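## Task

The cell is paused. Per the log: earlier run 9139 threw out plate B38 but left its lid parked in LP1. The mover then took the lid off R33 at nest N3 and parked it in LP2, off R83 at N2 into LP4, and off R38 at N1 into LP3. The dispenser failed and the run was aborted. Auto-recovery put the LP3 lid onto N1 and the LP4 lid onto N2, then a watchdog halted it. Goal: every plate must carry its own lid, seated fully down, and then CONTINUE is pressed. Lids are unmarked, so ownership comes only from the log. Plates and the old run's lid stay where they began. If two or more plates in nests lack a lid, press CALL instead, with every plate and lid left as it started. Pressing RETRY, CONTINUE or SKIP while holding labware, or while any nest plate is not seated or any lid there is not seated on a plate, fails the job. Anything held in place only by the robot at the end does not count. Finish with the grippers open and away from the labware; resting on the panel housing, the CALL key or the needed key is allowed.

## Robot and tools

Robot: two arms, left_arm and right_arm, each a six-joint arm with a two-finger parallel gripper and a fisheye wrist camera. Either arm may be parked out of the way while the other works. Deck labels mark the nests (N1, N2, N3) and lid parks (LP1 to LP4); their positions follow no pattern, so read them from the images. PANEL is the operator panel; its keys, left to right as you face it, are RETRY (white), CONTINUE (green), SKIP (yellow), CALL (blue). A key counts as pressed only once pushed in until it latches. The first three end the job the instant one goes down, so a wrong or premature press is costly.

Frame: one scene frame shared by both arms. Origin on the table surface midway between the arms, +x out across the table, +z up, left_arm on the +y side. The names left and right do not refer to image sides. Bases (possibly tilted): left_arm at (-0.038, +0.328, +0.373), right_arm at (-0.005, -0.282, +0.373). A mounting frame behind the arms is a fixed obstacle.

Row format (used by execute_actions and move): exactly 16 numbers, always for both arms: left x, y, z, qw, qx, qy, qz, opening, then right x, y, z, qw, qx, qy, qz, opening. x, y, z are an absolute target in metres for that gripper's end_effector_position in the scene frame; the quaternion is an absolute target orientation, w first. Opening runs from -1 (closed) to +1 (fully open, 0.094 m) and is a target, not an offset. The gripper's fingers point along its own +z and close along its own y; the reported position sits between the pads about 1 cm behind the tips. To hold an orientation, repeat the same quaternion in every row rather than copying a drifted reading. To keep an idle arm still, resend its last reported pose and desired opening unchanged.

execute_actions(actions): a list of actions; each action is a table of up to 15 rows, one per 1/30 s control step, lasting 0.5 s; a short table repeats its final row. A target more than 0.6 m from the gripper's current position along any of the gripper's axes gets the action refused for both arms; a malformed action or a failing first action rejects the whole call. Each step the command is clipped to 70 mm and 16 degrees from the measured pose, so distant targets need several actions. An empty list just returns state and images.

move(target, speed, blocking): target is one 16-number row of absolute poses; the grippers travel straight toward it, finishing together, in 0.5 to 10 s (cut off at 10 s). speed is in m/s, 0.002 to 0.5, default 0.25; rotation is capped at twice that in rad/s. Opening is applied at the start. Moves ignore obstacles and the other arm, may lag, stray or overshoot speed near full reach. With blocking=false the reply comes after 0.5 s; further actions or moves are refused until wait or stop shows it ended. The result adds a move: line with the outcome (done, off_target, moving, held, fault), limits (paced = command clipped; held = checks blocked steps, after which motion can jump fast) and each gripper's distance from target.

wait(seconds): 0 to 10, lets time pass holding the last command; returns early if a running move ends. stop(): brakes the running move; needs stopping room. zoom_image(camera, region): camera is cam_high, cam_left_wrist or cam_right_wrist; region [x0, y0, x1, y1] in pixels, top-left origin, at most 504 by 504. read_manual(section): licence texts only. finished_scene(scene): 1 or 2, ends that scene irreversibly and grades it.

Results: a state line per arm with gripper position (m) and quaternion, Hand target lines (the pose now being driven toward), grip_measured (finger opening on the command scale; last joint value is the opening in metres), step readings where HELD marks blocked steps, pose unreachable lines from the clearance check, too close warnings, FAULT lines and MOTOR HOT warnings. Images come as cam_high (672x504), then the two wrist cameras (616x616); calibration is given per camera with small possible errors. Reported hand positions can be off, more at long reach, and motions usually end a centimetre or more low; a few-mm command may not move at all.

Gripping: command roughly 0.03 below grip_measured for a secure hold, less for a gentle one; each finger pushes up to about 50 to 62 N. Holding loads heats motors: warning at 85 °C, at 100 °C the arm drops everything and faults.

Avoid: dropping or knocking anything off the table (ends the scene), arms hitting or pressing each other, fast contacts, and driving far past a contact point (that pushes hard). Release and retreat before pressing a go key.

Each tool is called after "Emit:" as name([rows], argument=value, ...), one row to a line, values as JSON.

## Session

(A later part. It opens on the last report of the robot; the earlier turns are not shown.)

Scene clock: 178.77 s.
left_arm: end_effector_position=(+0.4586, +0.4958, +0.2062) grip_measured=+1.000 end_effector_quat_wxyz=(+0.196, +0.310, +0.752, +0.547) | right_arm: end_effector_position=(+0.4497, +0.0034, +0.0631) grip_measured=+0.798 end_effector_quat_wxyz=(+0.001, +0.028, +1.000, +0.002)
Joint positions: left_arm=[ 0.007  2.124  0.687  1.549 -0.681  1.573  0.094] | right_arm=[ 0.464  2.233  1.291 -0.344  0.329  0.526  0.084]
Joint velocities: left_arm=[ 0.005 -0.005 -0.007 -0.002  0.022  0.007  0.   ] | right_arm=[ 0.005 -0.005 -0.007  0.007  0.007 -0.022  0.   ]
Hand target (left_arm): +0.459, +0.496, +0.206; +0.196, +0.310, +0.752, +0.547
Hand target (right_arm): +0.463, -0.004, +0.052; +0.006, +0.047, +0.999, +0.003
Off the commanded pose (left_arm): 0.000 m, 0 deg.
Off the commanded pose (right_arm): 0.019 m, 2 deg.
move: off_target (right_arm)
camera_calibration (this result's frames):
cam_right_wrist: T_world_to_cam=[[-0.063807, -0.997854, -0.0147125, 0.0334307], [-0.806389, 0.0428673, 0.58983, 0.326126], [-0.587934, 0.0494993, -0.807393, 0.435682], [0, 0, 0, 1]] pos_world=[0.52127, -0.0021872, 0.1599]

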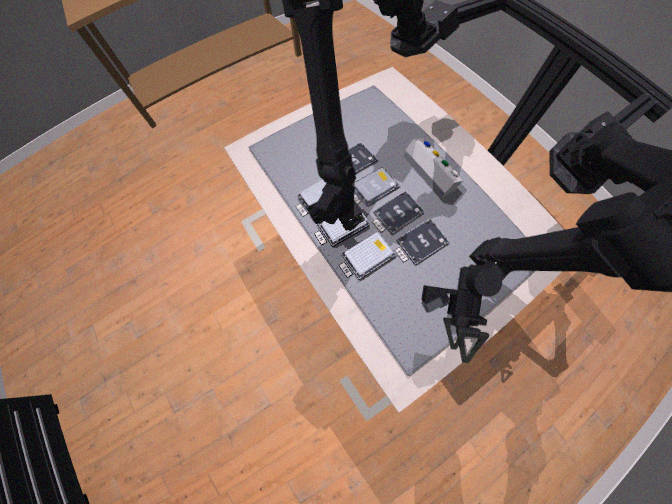

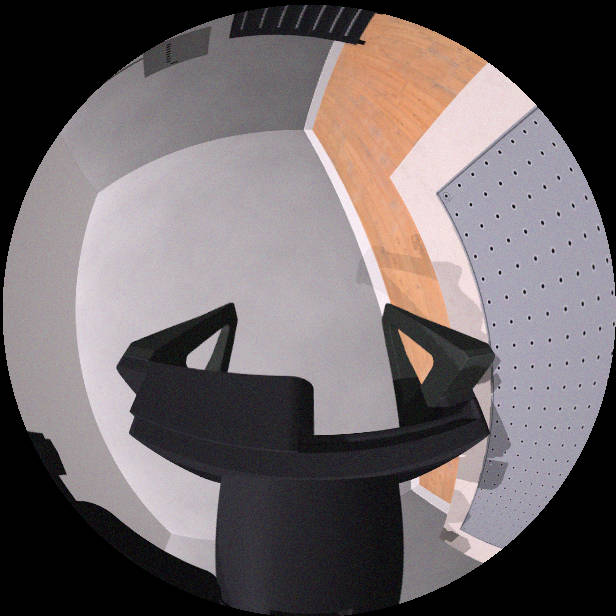

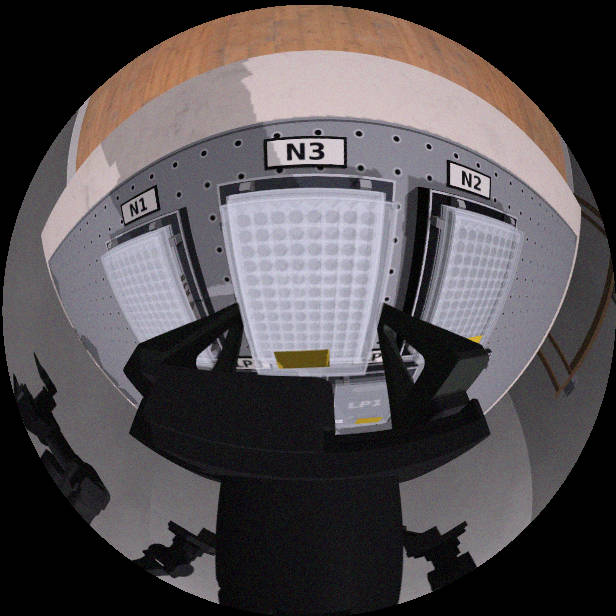

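Emit:
move(target=[0.4586,0.4958,0.2062,0.196,0.310,0.752,0.547,1, 0.4665,-0.002,0.052,0.009,0.048,1,0.0045,0.77], speed=0.02)

Emit:
zoom_image(camera="cam_right_wrist", region=[210, 180, 410, 380])

Scene clock: 184.47 s.
left_arm: end_effector_position=(+0.4586, +0.4958, +0.2062) grip_measured=+1.000 end_effector_quat_wxyz=(+0.196, +0.310, +0.752, +0.547) | right_arm: end_effector_position=(+0.4518, +0.0043, +0.0636) grip_measured=+0.798 end_effector_quat_wxyz=(+0.003, +0.029, +1.000, +0.003)
Joint positions: left_arm=[ 0.007  2.124  0.687  1.549 -0.681  1.573  0.094] | right_arm=[ 0.464  2.233  1.295 -0.344  0.329  0.526  0.084]
Joint velocities: left_arm=[-0.005 -0.005 -0.022 -0.012 -0.051 -0.007  0.   ] | right_arm=[-0.005 -0.005 -0.007  0.017  0.022  0.022 -0.   ]
Hand target (left_arm): +0.459, +0.496, +0.206; +0.196, +0.310, +0.752, +0.547
Hand target (right_arm): +0.466, -0.002, +0.053; +0.009, +0.048, +0.999, +0.004
Off the commanded pose (left_arm): 0.000 m, 0 deg.
Off the commanded pose (right_arm): 0.020 m, 2 deg.
move: off_target (right_arm)
camera_calibration (this result's frames):
cam_right_wrist: T_world_to_cam=[[-0.0649966, -0.997748, -0.0165542, 0.0351088], [-0.808226, 0.0429062, 0.587307, 0.328489], [-0.585274, 0.0515524, -0.809195, 0.436162], [0, 0, 0, 1]] pos_world=[0.52305, -0.00154968, 0.160598]

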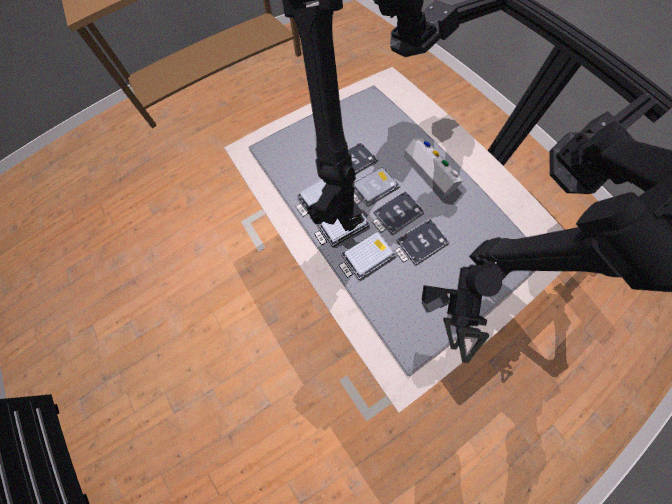

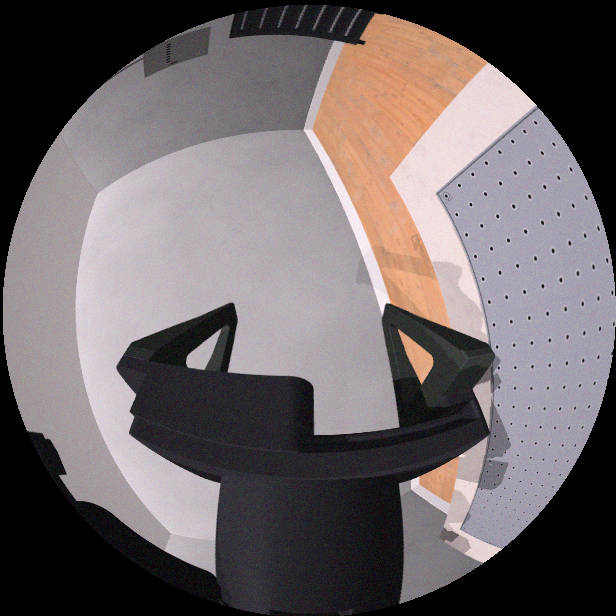

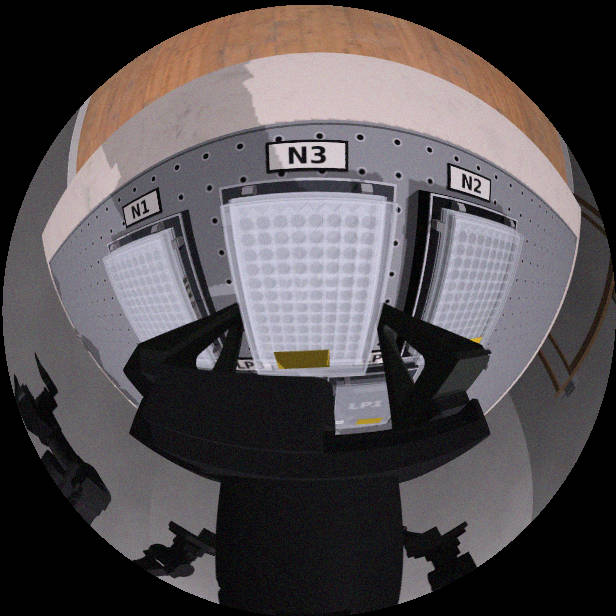

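Region (210, 180, 410, 380) of cam_right_wrist's 616x616 image, scaled by 2.520, with more detail than that image has.

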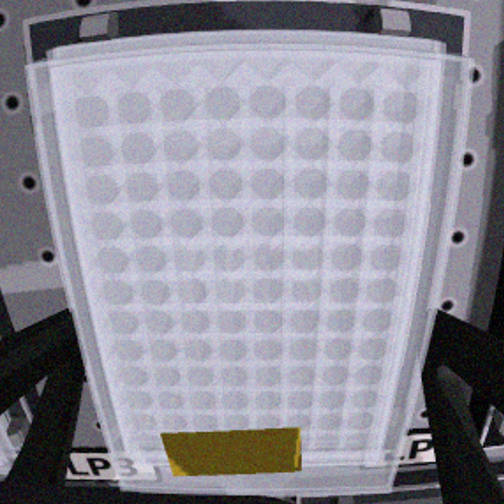

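Emit:
move(target=[0.4586,0.4958,0.2062,0.196,0.310,0.752,0.547,1, 0.468,-0.0012,0.0523,0.010,0.048,1,0.005,0.77], speed=0.02)

Emit:
move(target=[0.4586,0.4958,0.2062,0.196,0.310,0.752,0.547,1, 0.4682,-0.0008,0.0485,0.010,0.047,1,0.005,0.77], speed=0.01)

Emit:
zoom_image(camera="cam_right_wrist", region=[210, 180, 410, 380])

Scene clock: 191.83 s.
left_arm: end_effector_position=(+0.4586, +0.4958, +0.2062) grip_measured=+1.000 end_effector_quat_wxyz=(+0.196, +0.310, +0.752, +0.547) | right_arm: end_effector_position=(+0.4575, +0.0067, +0.0649) grip_measured=+0.798 end_effector_quat_wxyz=(+0.007, +0.030, +1.000, +0.006)
Joint positions: left_arm=[ 0.007  2.124  0.687  1.549 -0.681  1.573  0.094] | right_arm=[ 0.464  2.233  1.306 -0.344  0.329  0.526  0.084]
Joint velocities: left_arm=[ 0.005 -0.005  0.007 -0.027 -0.007  0.022  0.   ] | right_arm=[-0.015 -0.005  0.017  0.002  0.007  0.022  0.001]
Hand target (left_arm): +0.459, +0.496, +0.206; +0.196, +0.310, +0.752, +0.547
Hand target (right_arm): +0.468, -0.001, +0.053; +0.010, +0.048, +0.999, +0.005
Off the commanded pose (left_arm): 0.000 m, 0 deg.
Off the commanded pose (right_arm): 0.018 m, 2 deg.
move: off_target (right_arm)
camera_calibration (this result's frames):
cam_right_wrist: T_world_to_cam=[[-0.068178, -0.997441, -0.0215448, 0.0396435], [-0.813148, 0.043043, 0.580464, 0.334877], [-0.57805, 0.0570939, -0.814001, 0.437403], [0, 0, 0, 1]] pos_world=[0.527848, 0.000154829, 0.162517]

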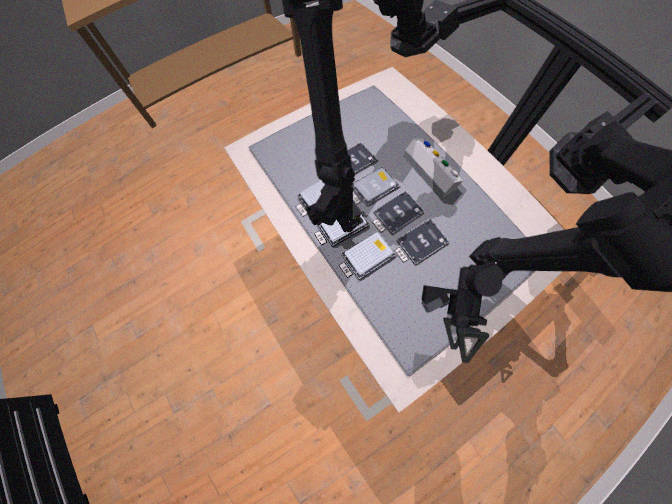

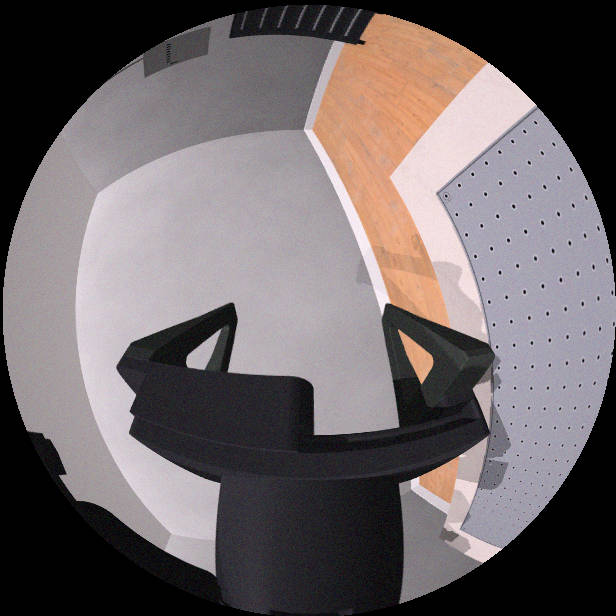

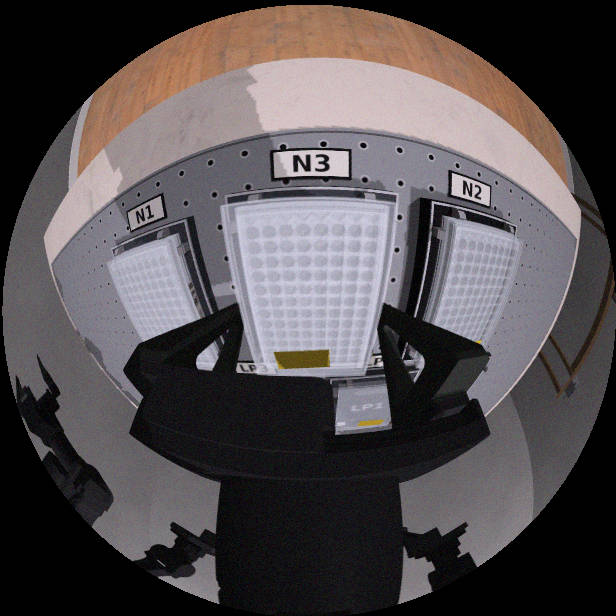

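Scene clock: 194.17 s.
left_arm: end_effector_position=(+0.4586, +0.4958, +0.2062) grip_measured=+1.000 end_effector_quat_wxyz=(+0.196, +0.310, +0.752, +0.547) | right_arm: end_effector_position=(+0.4557, +0.0067, +0.0625) grip_measured=+0.798 end_effector_quat_wxyz=(+0.006, +0.030, +1.000, +0.005)
Joint positions: left_arm=[ 0.007  2.124  0.687  1.549 -0.681  1.573  0.094] | right_arm=[ 0.464  2.238  1.306 -0.341  0.329  0.526  0.084]
Joint velocities: left_arm=[-0.015 -0.005  0.007  0.007 -0.007  0.051  0.   ] | right_arm=[-0.005  0.015 -0.017 -0.002 -0.066  0.007 -0.001]
Hand target (left_arm): +0.459, +0.496, +0.206; +0.196, +0.310, +0.752, +0.547
Hand target (right_arm): +0.468, -0.001, +0.049; +0.010, +0.047, +0.999, +0.005
Off the commanded pose (left_arm): 0.000 m, 0 deg.
Off the commanded pose (right_arm): 0.020 m, 2 deg.
move: off_target (right_arm)
camera_calibration (this result's frames):
cam_right_wrist: T_world_to_cam=[[-0.0674749, -0.997512, -0.0204335, 0.0391202], [-0.812059, 0.0430086, 0.581988, 0.334259], [-0.579661, 0.0558628, -0.812941, 0.435066], [0, 0, 0, 1]] pos_world=[0.526269, 0.00034289, 0.159948]

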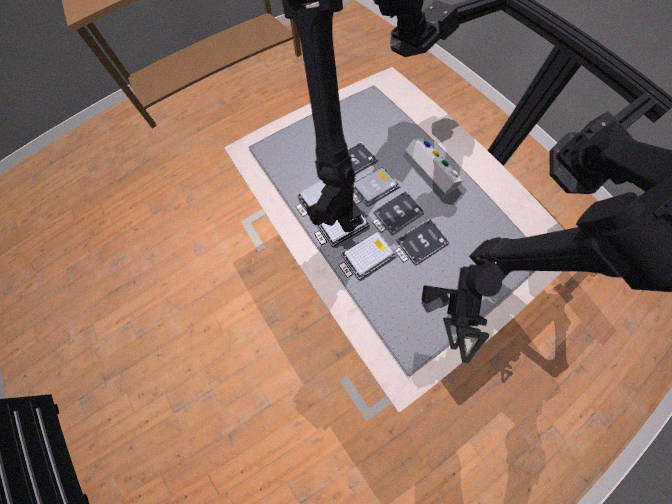

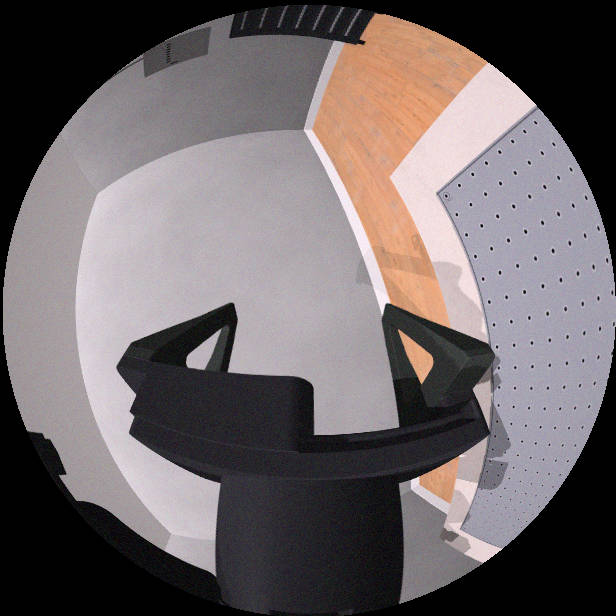

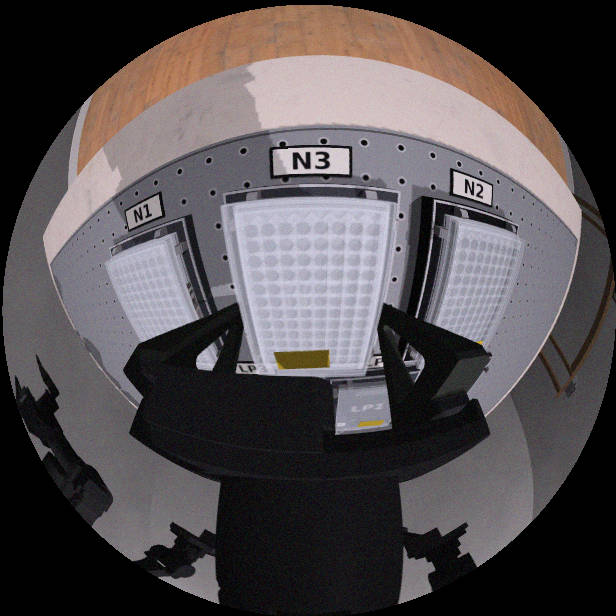

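Region (210, 180, 410, 380) of cam_right_wrist's 616x616 image, scaled by 2.520, with more detail than that image has.

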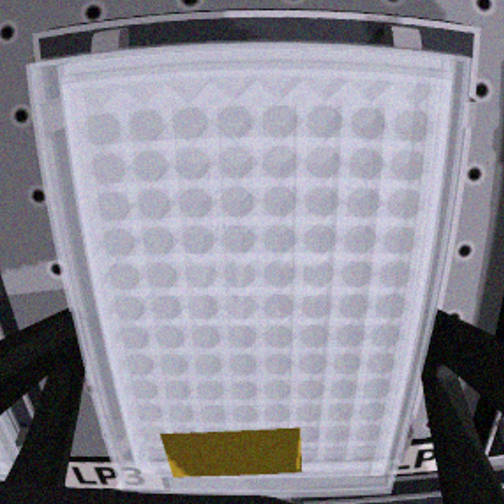

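Emit:
move(target=[0.4586,0.4958,0.2062,0.196,0.310,0.752,0.547,1, 0.4619,-0.0038,0.049,-0.003,0.044,1,-0.0025,0.77], speed=0.015)

Scene clock: 208.07 s.
left_arm: end_effector_position=(+0.4586, +0.4958, +0.2062) grip_measured=+1.000 end_effector_quat_wxyz=(+0.196, +0.310, +0.752, +0.547) | right_arm: end_effector_position=(+0.4547, +0.0064, +0.0618) grip_measured=+0.798 end_effector_quat_wxyz=(+0.003, +0.028, +1.000, +0.003)
Joint positions: left_arm=[ 0.007  2.124  0.687  1.549 -0.681  1.573  0.094] | right_arm=[ 0.464  2.241  1.31  -0.351  0.329  0.526  0.084]
Joint velocities: left_arm=[-0.005 -0.015  0.002 -0.007  0.022  0.007  0.   ] | right_arm=[ 0.005 -0.005 -0.002  0.002  0.007  0.022  0.   ]
Hand target (left_arm): +0.459, +0.496, +0.206; +0.196, +0.310, +0.752, +0.547
Hand target (right_arm): +0.462, -0.004, +0.049; -0.003, +0.044, +0.999, -0.003
Off the commanded pose (left_arm): 0.000 m, 0 deg.
Off the commanded pose (right_arm): 0.018 m, 2 deg.
move: off_target (right_arm)
camera_calibration (this result's frames):
cam_right_wrist: T_world_to_cam=[[-0.0647591, -0.99777, -0.0161856, 0.03726], [-0.80786, 0.0428979, 0.587812, 0.331535], [-0.585807, 0.0511418, -0.808836, 0.436451], [0, 0, 0, 1]] pos_world=[0.525923, 0.000633761, 0.15874]

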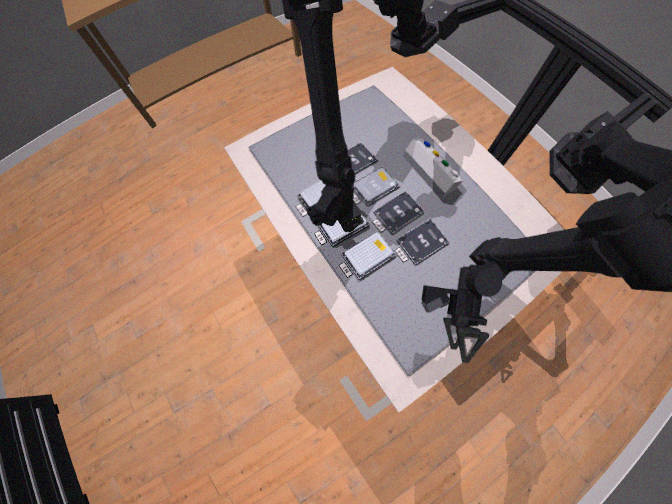

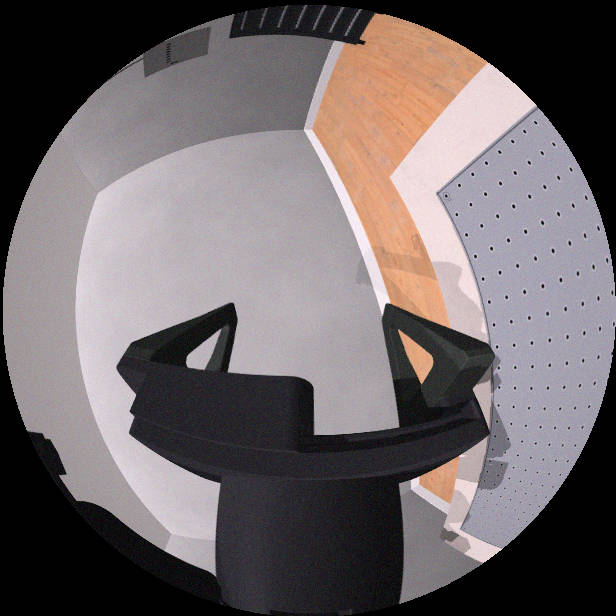

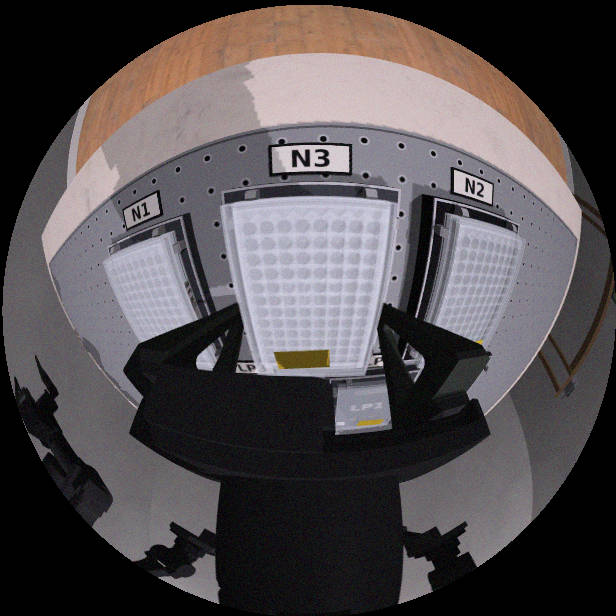

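Emit:
move(target=[0.4586,0.4958,0.2062,0.196,0.310,0.752,0.547,1, 0.458,-0.006,0.0487,-0.008,0.043,1,-0.0055,0.77], speed=0.015)

Emit:
zoom_image(camera="cam_right_wrist", region=[210, 180, 410, 380])

Scene clock: 213.83 s.
left_arm: end_effector_position=(+0.4586, +0.4958, +0.2062) grip_measured=+1.000 end_effector_quat_wxyz=(+0.196, +0.310, +0.752, +0.547) | right_arm: end_effector_position=(+0.4531, +0.0054, +0.0617) grip_measured=+0.798 end_effector_quat_wxyz=(-0.001, +0.027, +1.000, +0.001)
Joint positions: left_arm=[ 0.007  2.124  0.687  1.549 -0.681  1.573  0.094] | right_arm=[ 0.463  2.241  1.31  -0.359  0.329  0.526  0.084]
Joint velocities: left_arm=[-0.005 -0.005  0.002  0.012 -0.007 -0.051  0.   ] | right_arm=[-0.005 -0.005 -0.007  0.012  0.022 -0.022  0.   ]
Hand target (left_arm): +0.459, +0.496, +0.206; +0.196, +0.310, +0.752, +0.547
Hand target (right_arm): +0.458, -0.006, +0.049; -0.008, +0.043, +0.999, -0.006
Off the commanded pose (left_arm): 0.000 m, 0 deg.
Off the commanded pose (right_arm): 0.018 m, 2 deg.
move: off_target (right_arm)
camera_calibration (this result's frames):
cam_right_wrist: T_world_to_cam=[[-0.0627182, -0.997955, -0.0123558, 0.0349784], [-0.804123, 0.0431958, 0.592892, 0.328381], [-0.591145, 0.0471207, -0.805187, 0.437764], [0, 0, 0, 1]] pos_world=[0.525034, 0.0000944307, 0.15822]

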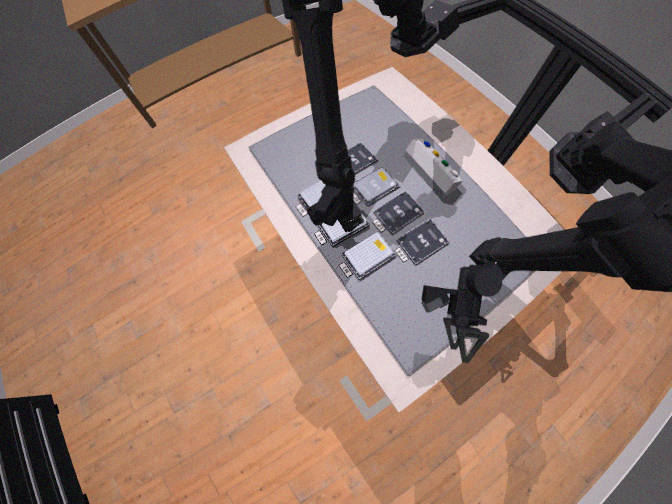

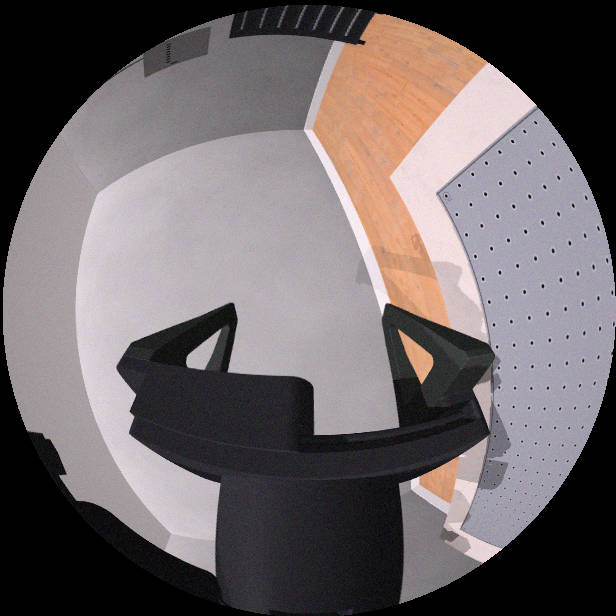

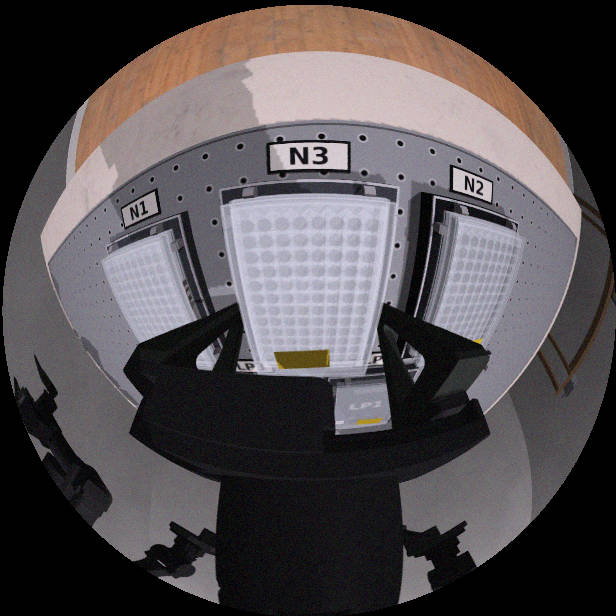

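Region (210, 180, 410, 380) of cam_right_wrist's 616x616 image, scaled by 2.520, with more detail than that image has.

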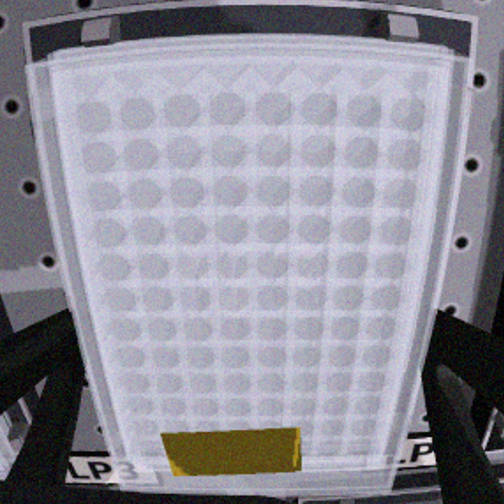

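Emit:
move(target=[0.4586,0.4958,0.2062,0.196,0.310,0.752,0.547,1, 0.4597,-0.0055,0.0445,-0.0075,0.043,1,-0.005,0.77], speed=0.012)

Emit:
zoom_image(camera="cam_right_wrist", region=[210, 180, 410, 380])

Scene clock: 224.80 s.
left_arm: end_effector_position=(+0.4586, +0.4958, +0.2062) grip_measured=+1.000 end_effector_quat_wxyz=(+0.196, +0.310, +0.752, +0.547) | right_arm: end_effector_position=(+0.4525, +0.0052, +0.0579) grip_measured=+0.798 end_effector_quat_wxyz=(-0.002, +0.028, +1.000, +0.000)
Joint positions: left_arm=[ 0.007  2.124  0.687  1.549 -0.681  1.573  0.094] | right_arm=[ 0.462  2.25   1.315 -0.359  0.329  0.526  0.084]
Joint velocities: left_arm=[ 0.015 -0.005 -0.022  0.012 -0.007 -0.007  0.   ] | right_arm=[-0.015 -0.005  0.002  0.002 -0.051  0.022 -0.001]
Hand target (left_arm): +0.459, +0.496, +0.206; +0.196, +0.310, +0.752, +0.547
Hand target (right_arm): +0.459, -0.006, +0.045; -0.008, +0.043, +0.999, -0.005
Off the commanded pose (left_arm): 0.000 m, 0 deg.
Off the commanded pose (right_arm): 0.019 m, 2 deg.
move: off_target (right_arm)
camera_calibration (this result's frames):
cam_right_wrist: T_world_to_cam=[[-0.0633684, -0.997941, -0.0099474, 0.0348304], [-0.802203, 0.0450047, 0.595353, 0.32912], [-0.59368, 0.0457064, -0.803402, 0.435402], [0, 0, 0, 1]] pos_world=[0.524717, 0.0000460931, 0.154206]

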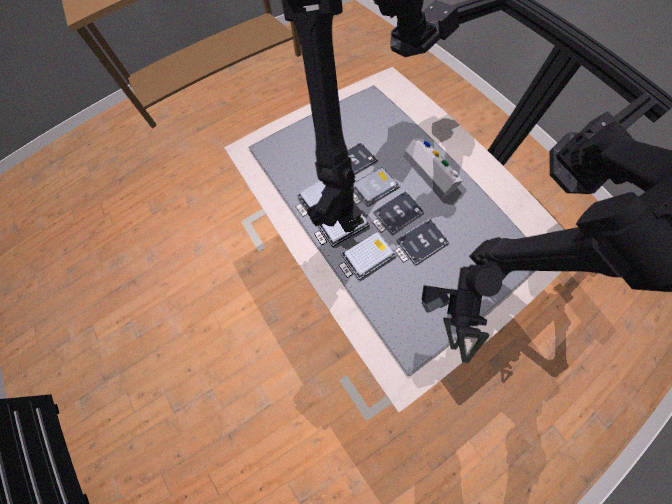

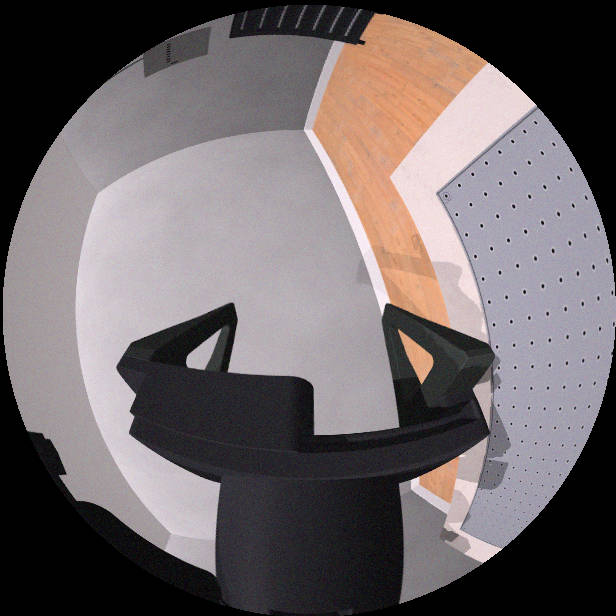

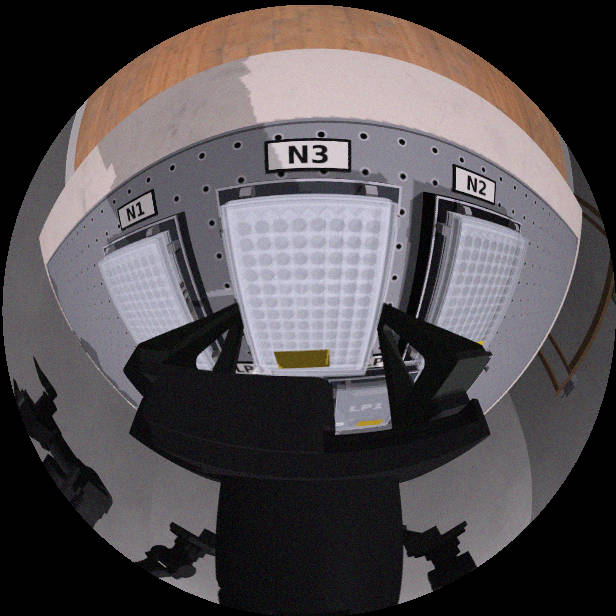

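Region (210, 180, 410, 380) of cam_right_wrist's 616x616 image, scaled by 2.520, with more detail than that image has.

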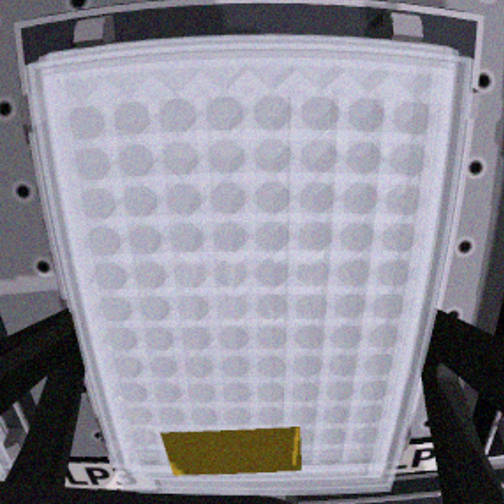

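Emit:
move(target=[0.4586,0.4958,0.2062,0.196,0.310,0.752,0.547,1, 0.4600,-0.0055,0.0415,-0.0075,0.043,1,-0.005,0.77], speed=0.012)

Emit:
zoom_image(camera="cam_right_wrist", region=[210, 180, 410, 380])

Scene clock: 229.87 s.
left_arm: end_effector_position=(+0.4586, +0.4958, +0.2062) grip_measured=+1.000 end_effector_quat_wxyz=(+0.196, +0.310, +0.752, +0.547) | right_arm: end_effector_position=(+0.4527, +0.0053, +0.0574) grip_measured=+0.798 end_effector_quat_wxyz=(-0.002, +0.028, +1.000, +0.000)
Joint positions: left_arm=[ 0.007  2.124  0.687  1.549 -0.681  1.573  0.094] | right_arm=[ 0.461  2.252  1.317 -0.359  0.329  0.526  0.084]
Joint velocities: left_arm=[-0.015  0.005 -0.007 -0.012 -0.007  0.051  0.   ] | right_arm=[-0.005 -0.005 -0.027 -0.007 -0.007 -0.007 -0.001]
Hand target (left_arm): +0.459, +0.496, +0.206; +0.196, +0.310, +0.752, +0.547
Hand target (right_arm): +0.460, -0.006, +0.042; -0.007, +0.043, +0.999, -0.005
Off the commanded pose (left_arm): 0.000 m, 0 deg.
Off the commanded pose (right_arm): 0.020 m, 2 deg.
move: off_target (right_arm)
camera_calibration (this result's frames):
cam_right_wrist: T_world_to_cam=[[-0.0637148, -0.99792, -0.00979574, 0.0350469], [-0.802152, 0.045371, 0.595394, 0.32961], [-0.593711, 0.0457931, -0.803374, 0.435082], [0, 0, 0, 1]] pos_world=[0.524943, 0.0000954954, 0.153629]

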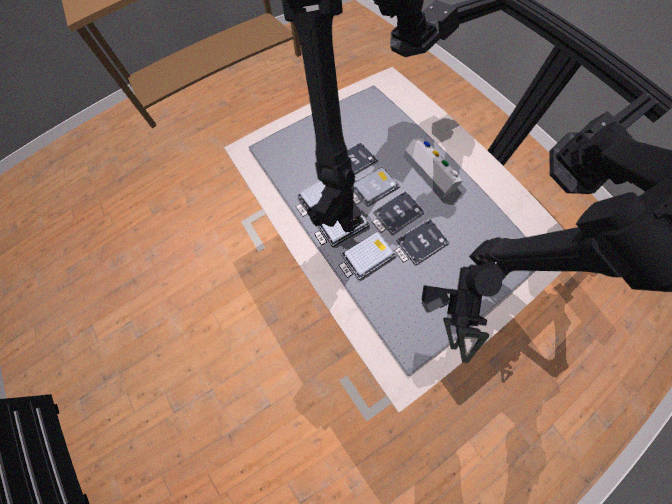

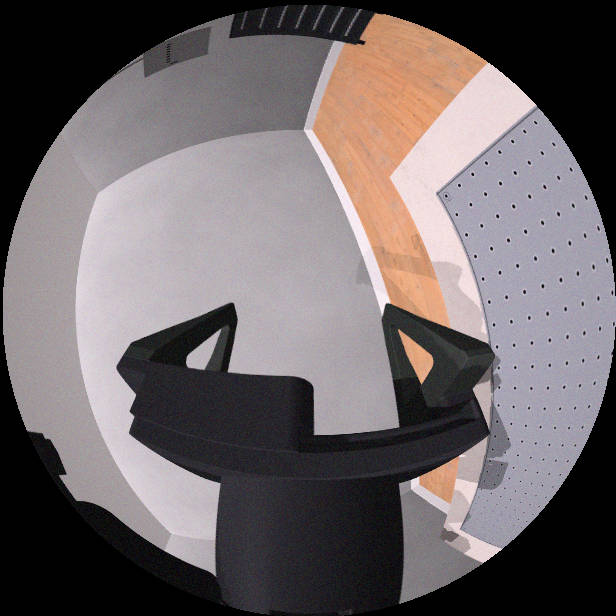

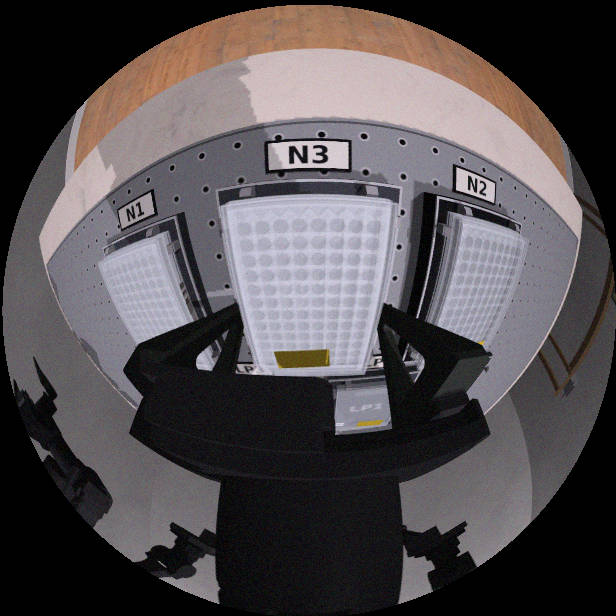

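Region (210, 180, 410, 380) of cam_right_wrist's 616x616 image, scaled by 2.520, with more detail than that image has.

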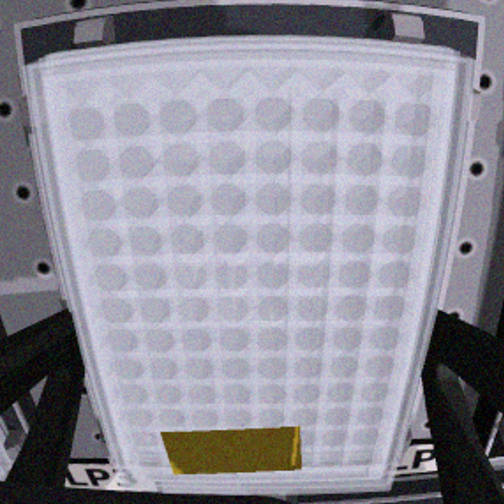

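Emit:
move(target=[0.4586,0.4958,0.2062,0.196,0.310,0.752,0.547,1, 0.4527,0.0053,0.0574,-0.002,0.028,1,0,1], speed=0.05)

Emit:
move(target=[0.4586,0.4958,0.2062,0.196,0.310,0.752,0.547,1, 0.448,0.012,0.12,0,0.028,1,0,1], speed=0.12)

Emit:
zoom_image(camera="cam_right_wrist", region=[110, 150, 510, 370])

Scene clock: 234.67 s.
left_arm: end_effector_position=(+0.4586, +0.4958, +0.2062) grip_measured=+1.000 end_effector_quat_wxyz=(+0.196, +0.310, +0.752, +0.547) | right_arm: end_effector_position=(+0.4527, +0.0053, +0.0574) grip_measured=+1.000 end_effector_quat_wxyz=(-0.002, +0.028, +1.000, +0.000)
Joint positions: left_arm=[ 0.007  2.124  0.687  1.549 -0.681  1.573  0.094] | right_arm=[ 0.461  2.252  1.317 -0.359  0.329  0.526  0.094]
Joint velocities: left_arm=[-0.015 -0.005 -0.002 -0.012  0.022 -0.022  0.   ] | right_arm=[-0.015  0.005  0.007  0.012  0.037 -0.022  0.   ]
Hand target (left_arm): +0.459, +0.496, +0.206; +0.196, +0.310, +0.752, +0.547
Hand target (right_arm): +0.453, +0.005, +0.057; -0.002, +0.028, +1.000, +0.000
Off the commanded pose (left_arm): 0.000 m, 0 deg.
Off the commanded pose (right_arm): 0.000 m, 0 deg.
move: done
camera_calibration (this result's frames):
cam_right_wrist: T_world_to_cam=[[-0.0637148, -0.99792, -0.00979574, 0.0350469], [-0.802152, 0.045371, 0.595394, 0.32961], [-0.593711, 0.0457931, -0.803374, 0.435082], [0, 0, 0, 1]] pos_world=[0.524943, 0.0000954954, 0.153629]

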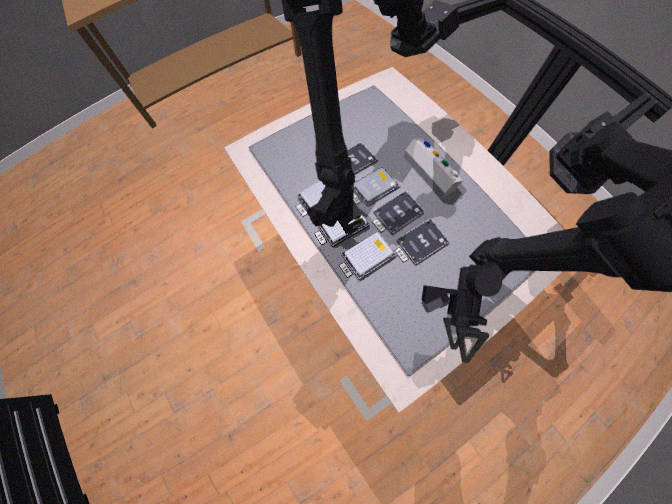

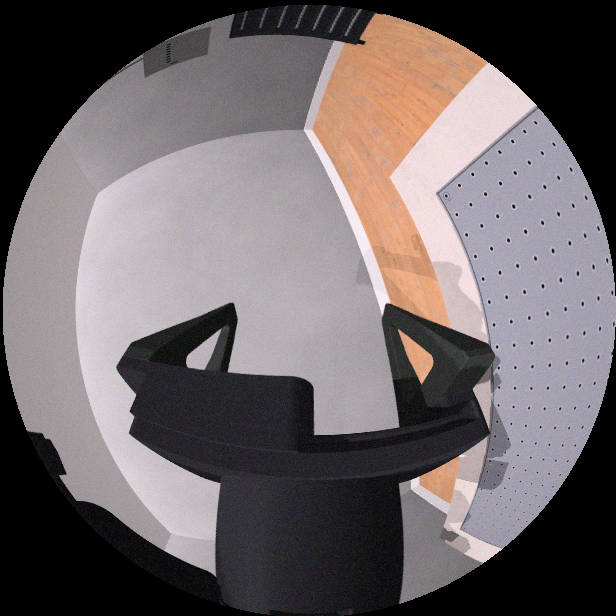

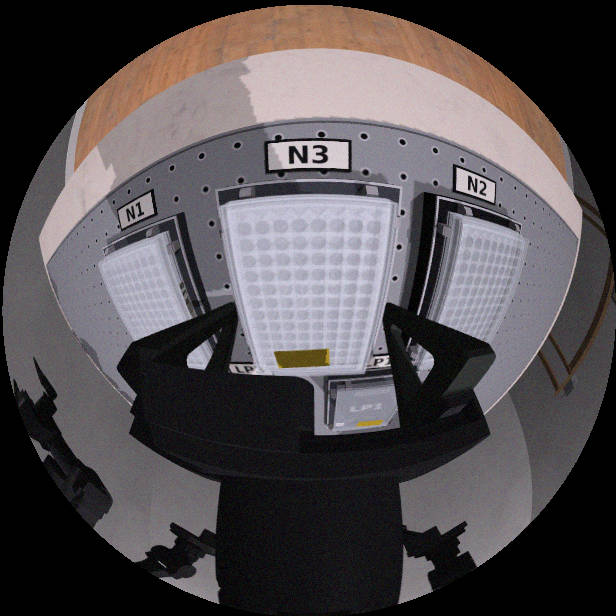

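Scene clock: 235.73 s.
left_arm: end_effector_position=(+0.4586, +0.4958, +0.2062) grip_measured=+1.000 end_effector_quat_wxyz=(+0.196, +0.310, +0.752, +0.547) | right_arm: end_effector_position=(+0.4568, +0.0082, +0.1184) grip_measured=+1.000 end_effector_quat_wxyz=(+0.006, +0.031, +0.999, +0.004)
Joint positions: left_arm=[ 0.007  2.124  0.687  1.549 -0.681  1.573  0.094] | right_arm=[ 0.499  2.115  1.257 -0.43   0.341  0.565  0.094]
Joint velocities: left_arm=[-0.015 -0.015 -0.017 -0.017 -0.037  0.022  0.   ] | right_arm=[-0.015 -0.005 -0.007  0.002 -0.007 -0.007  0.   ]
Hand target (left_arm): +0.459, +0.496, +0.206; +0.196, +0.310, +0.752, +0.547
Hand target (right_arm): +0.448, +0.012, +0.120; +0.000, +0.028, +1.000, +0.000
Off the commanded pose (left_arm): 0.000 m, 0 deg.
Off the commanded pose (right_arm): 0.010 m, 1 deg.
move: done
camera_calibration (this result's frames):
cam_right_wrist: T_world_to_cam=[[-0.0696798, -0.997415, -0.017573, 0.0425165], [-0.811395, 0.0464189, 0.582651, 0.302091], [-0.580329, 0.0548577, -0.812532, 0.481337], [0, 0, 0, 1]] pos_world=[0.527412, 0.00197884, 0.215835]

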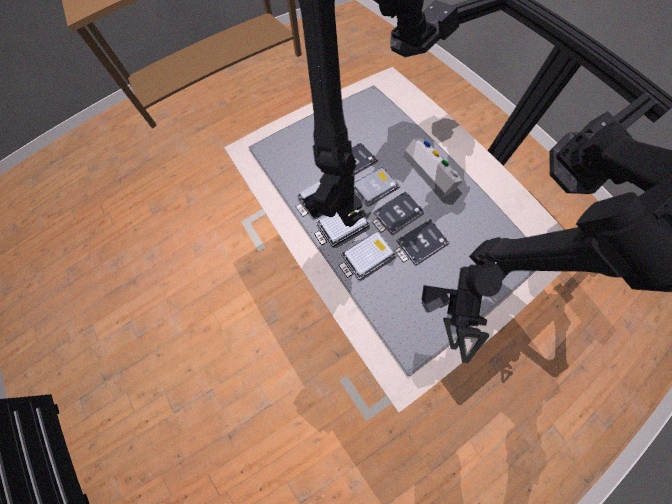

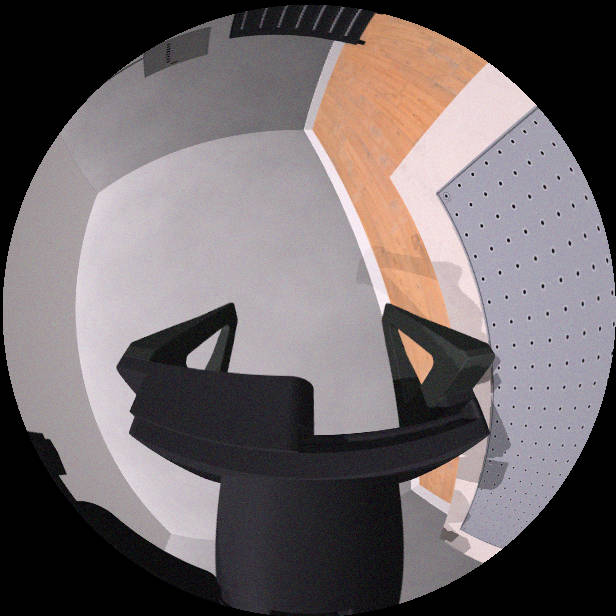

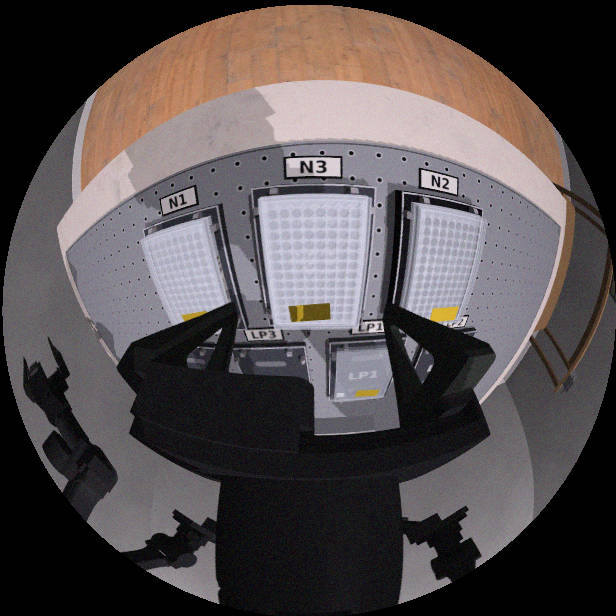

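Region (110, 150, 510, 370) of cam_right_wrist's 616x616 image, scaled by 1.260, with more detail than that image has; it fills the top 277 rows of this view, and the rest is white.

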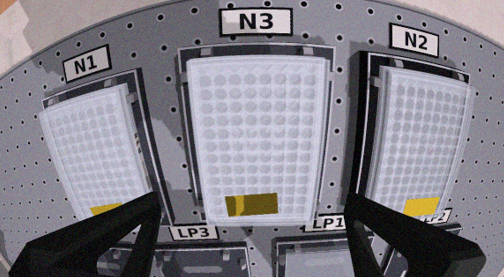

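Emit:
move(target=[0.4586,0.4958,0.2062,0.196,0.310,0.752,0.547,1, 0.0,0.02,0.18,0.216,0,0.976,0,-1], speed=0.35)

Scene clock: 251.43 s.
left_arm: end_effector_position=(+0.4586, +0.4958, +0.2062) grip_measured=+1.000 end_effector_quat_wxyz=(+0.196, +0.310, +0.752, +0.547) | right_arm: end_effector_position=(-0.0011, +0.0182, +0.1854) grip_measured=-0.978 end_effector_quat_wxyz=(+0.215, -0.008, +0.976, +0.018)
Joint positions: left_arm=[ 0.007  2.124  0.687  1.549 -0.681  1.573  0.094] | right_arm=[ 1.661  2.353  0.702 -0.202  0.803  1.774  0.001]
Joint velocities: left_arm=[-0.005 -0.005  0.022 -0.007 -0.037  0.007  0.   ] | right_arm=[-0.015 -0.015  0.012  0.012  0.022  0.022  0.001]
Hand target (left_arm): +0.459, +0.496, +0.206; +0.196, +0.310, +0.752, +0.547
Hand target (right_arm): +0.002, +0.017, +0.180; +0.216, +0.002, +0.976, +0.010
Off the commanded pose (left_arm): 0.000 m, 0 deg.
Off the commanded pose (right_arm): 0.006 m, 2 deg.
move: done
camera_calibration (this result's frames):
cam_right_wrist: T_world_to_cam=[[0.020638, -0.998788, -0.0446861, 0.0268544], [-0.979651, -0.0291272, 0.198582, -0.0365643], [-0.199643, 0.0396785, -0.979065, 0.301008], [0, 0, 0, 1]] pos_world=[0.0237196, 0.0138133, 0.303168]

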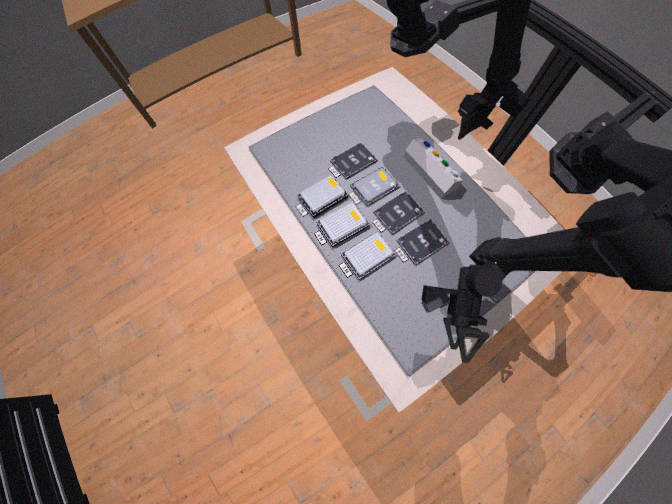

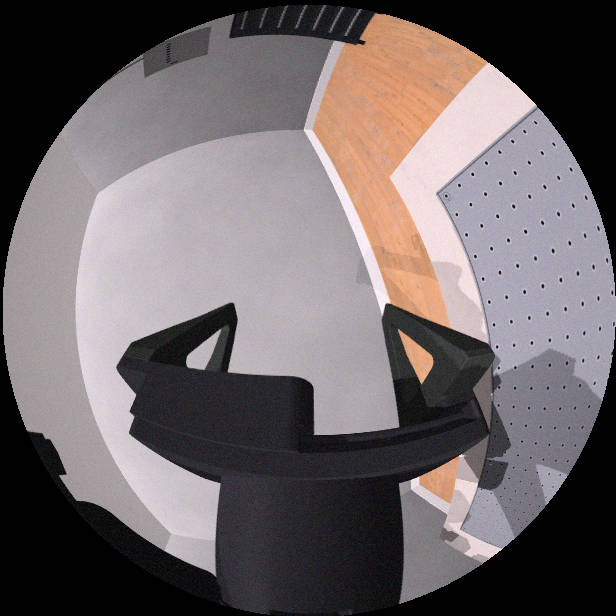

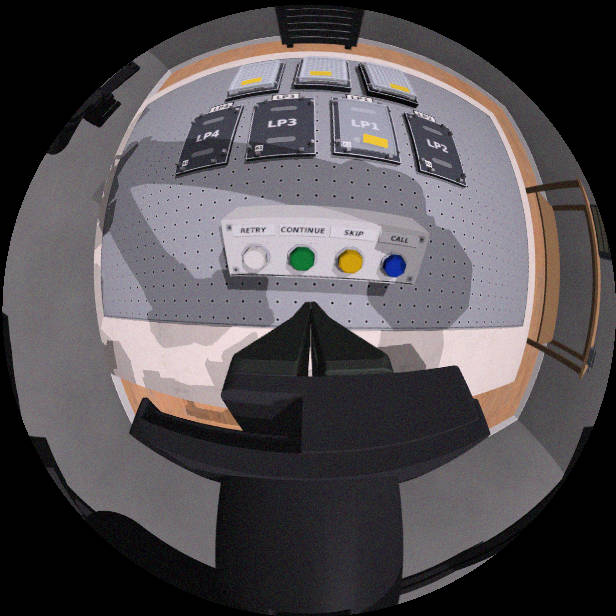

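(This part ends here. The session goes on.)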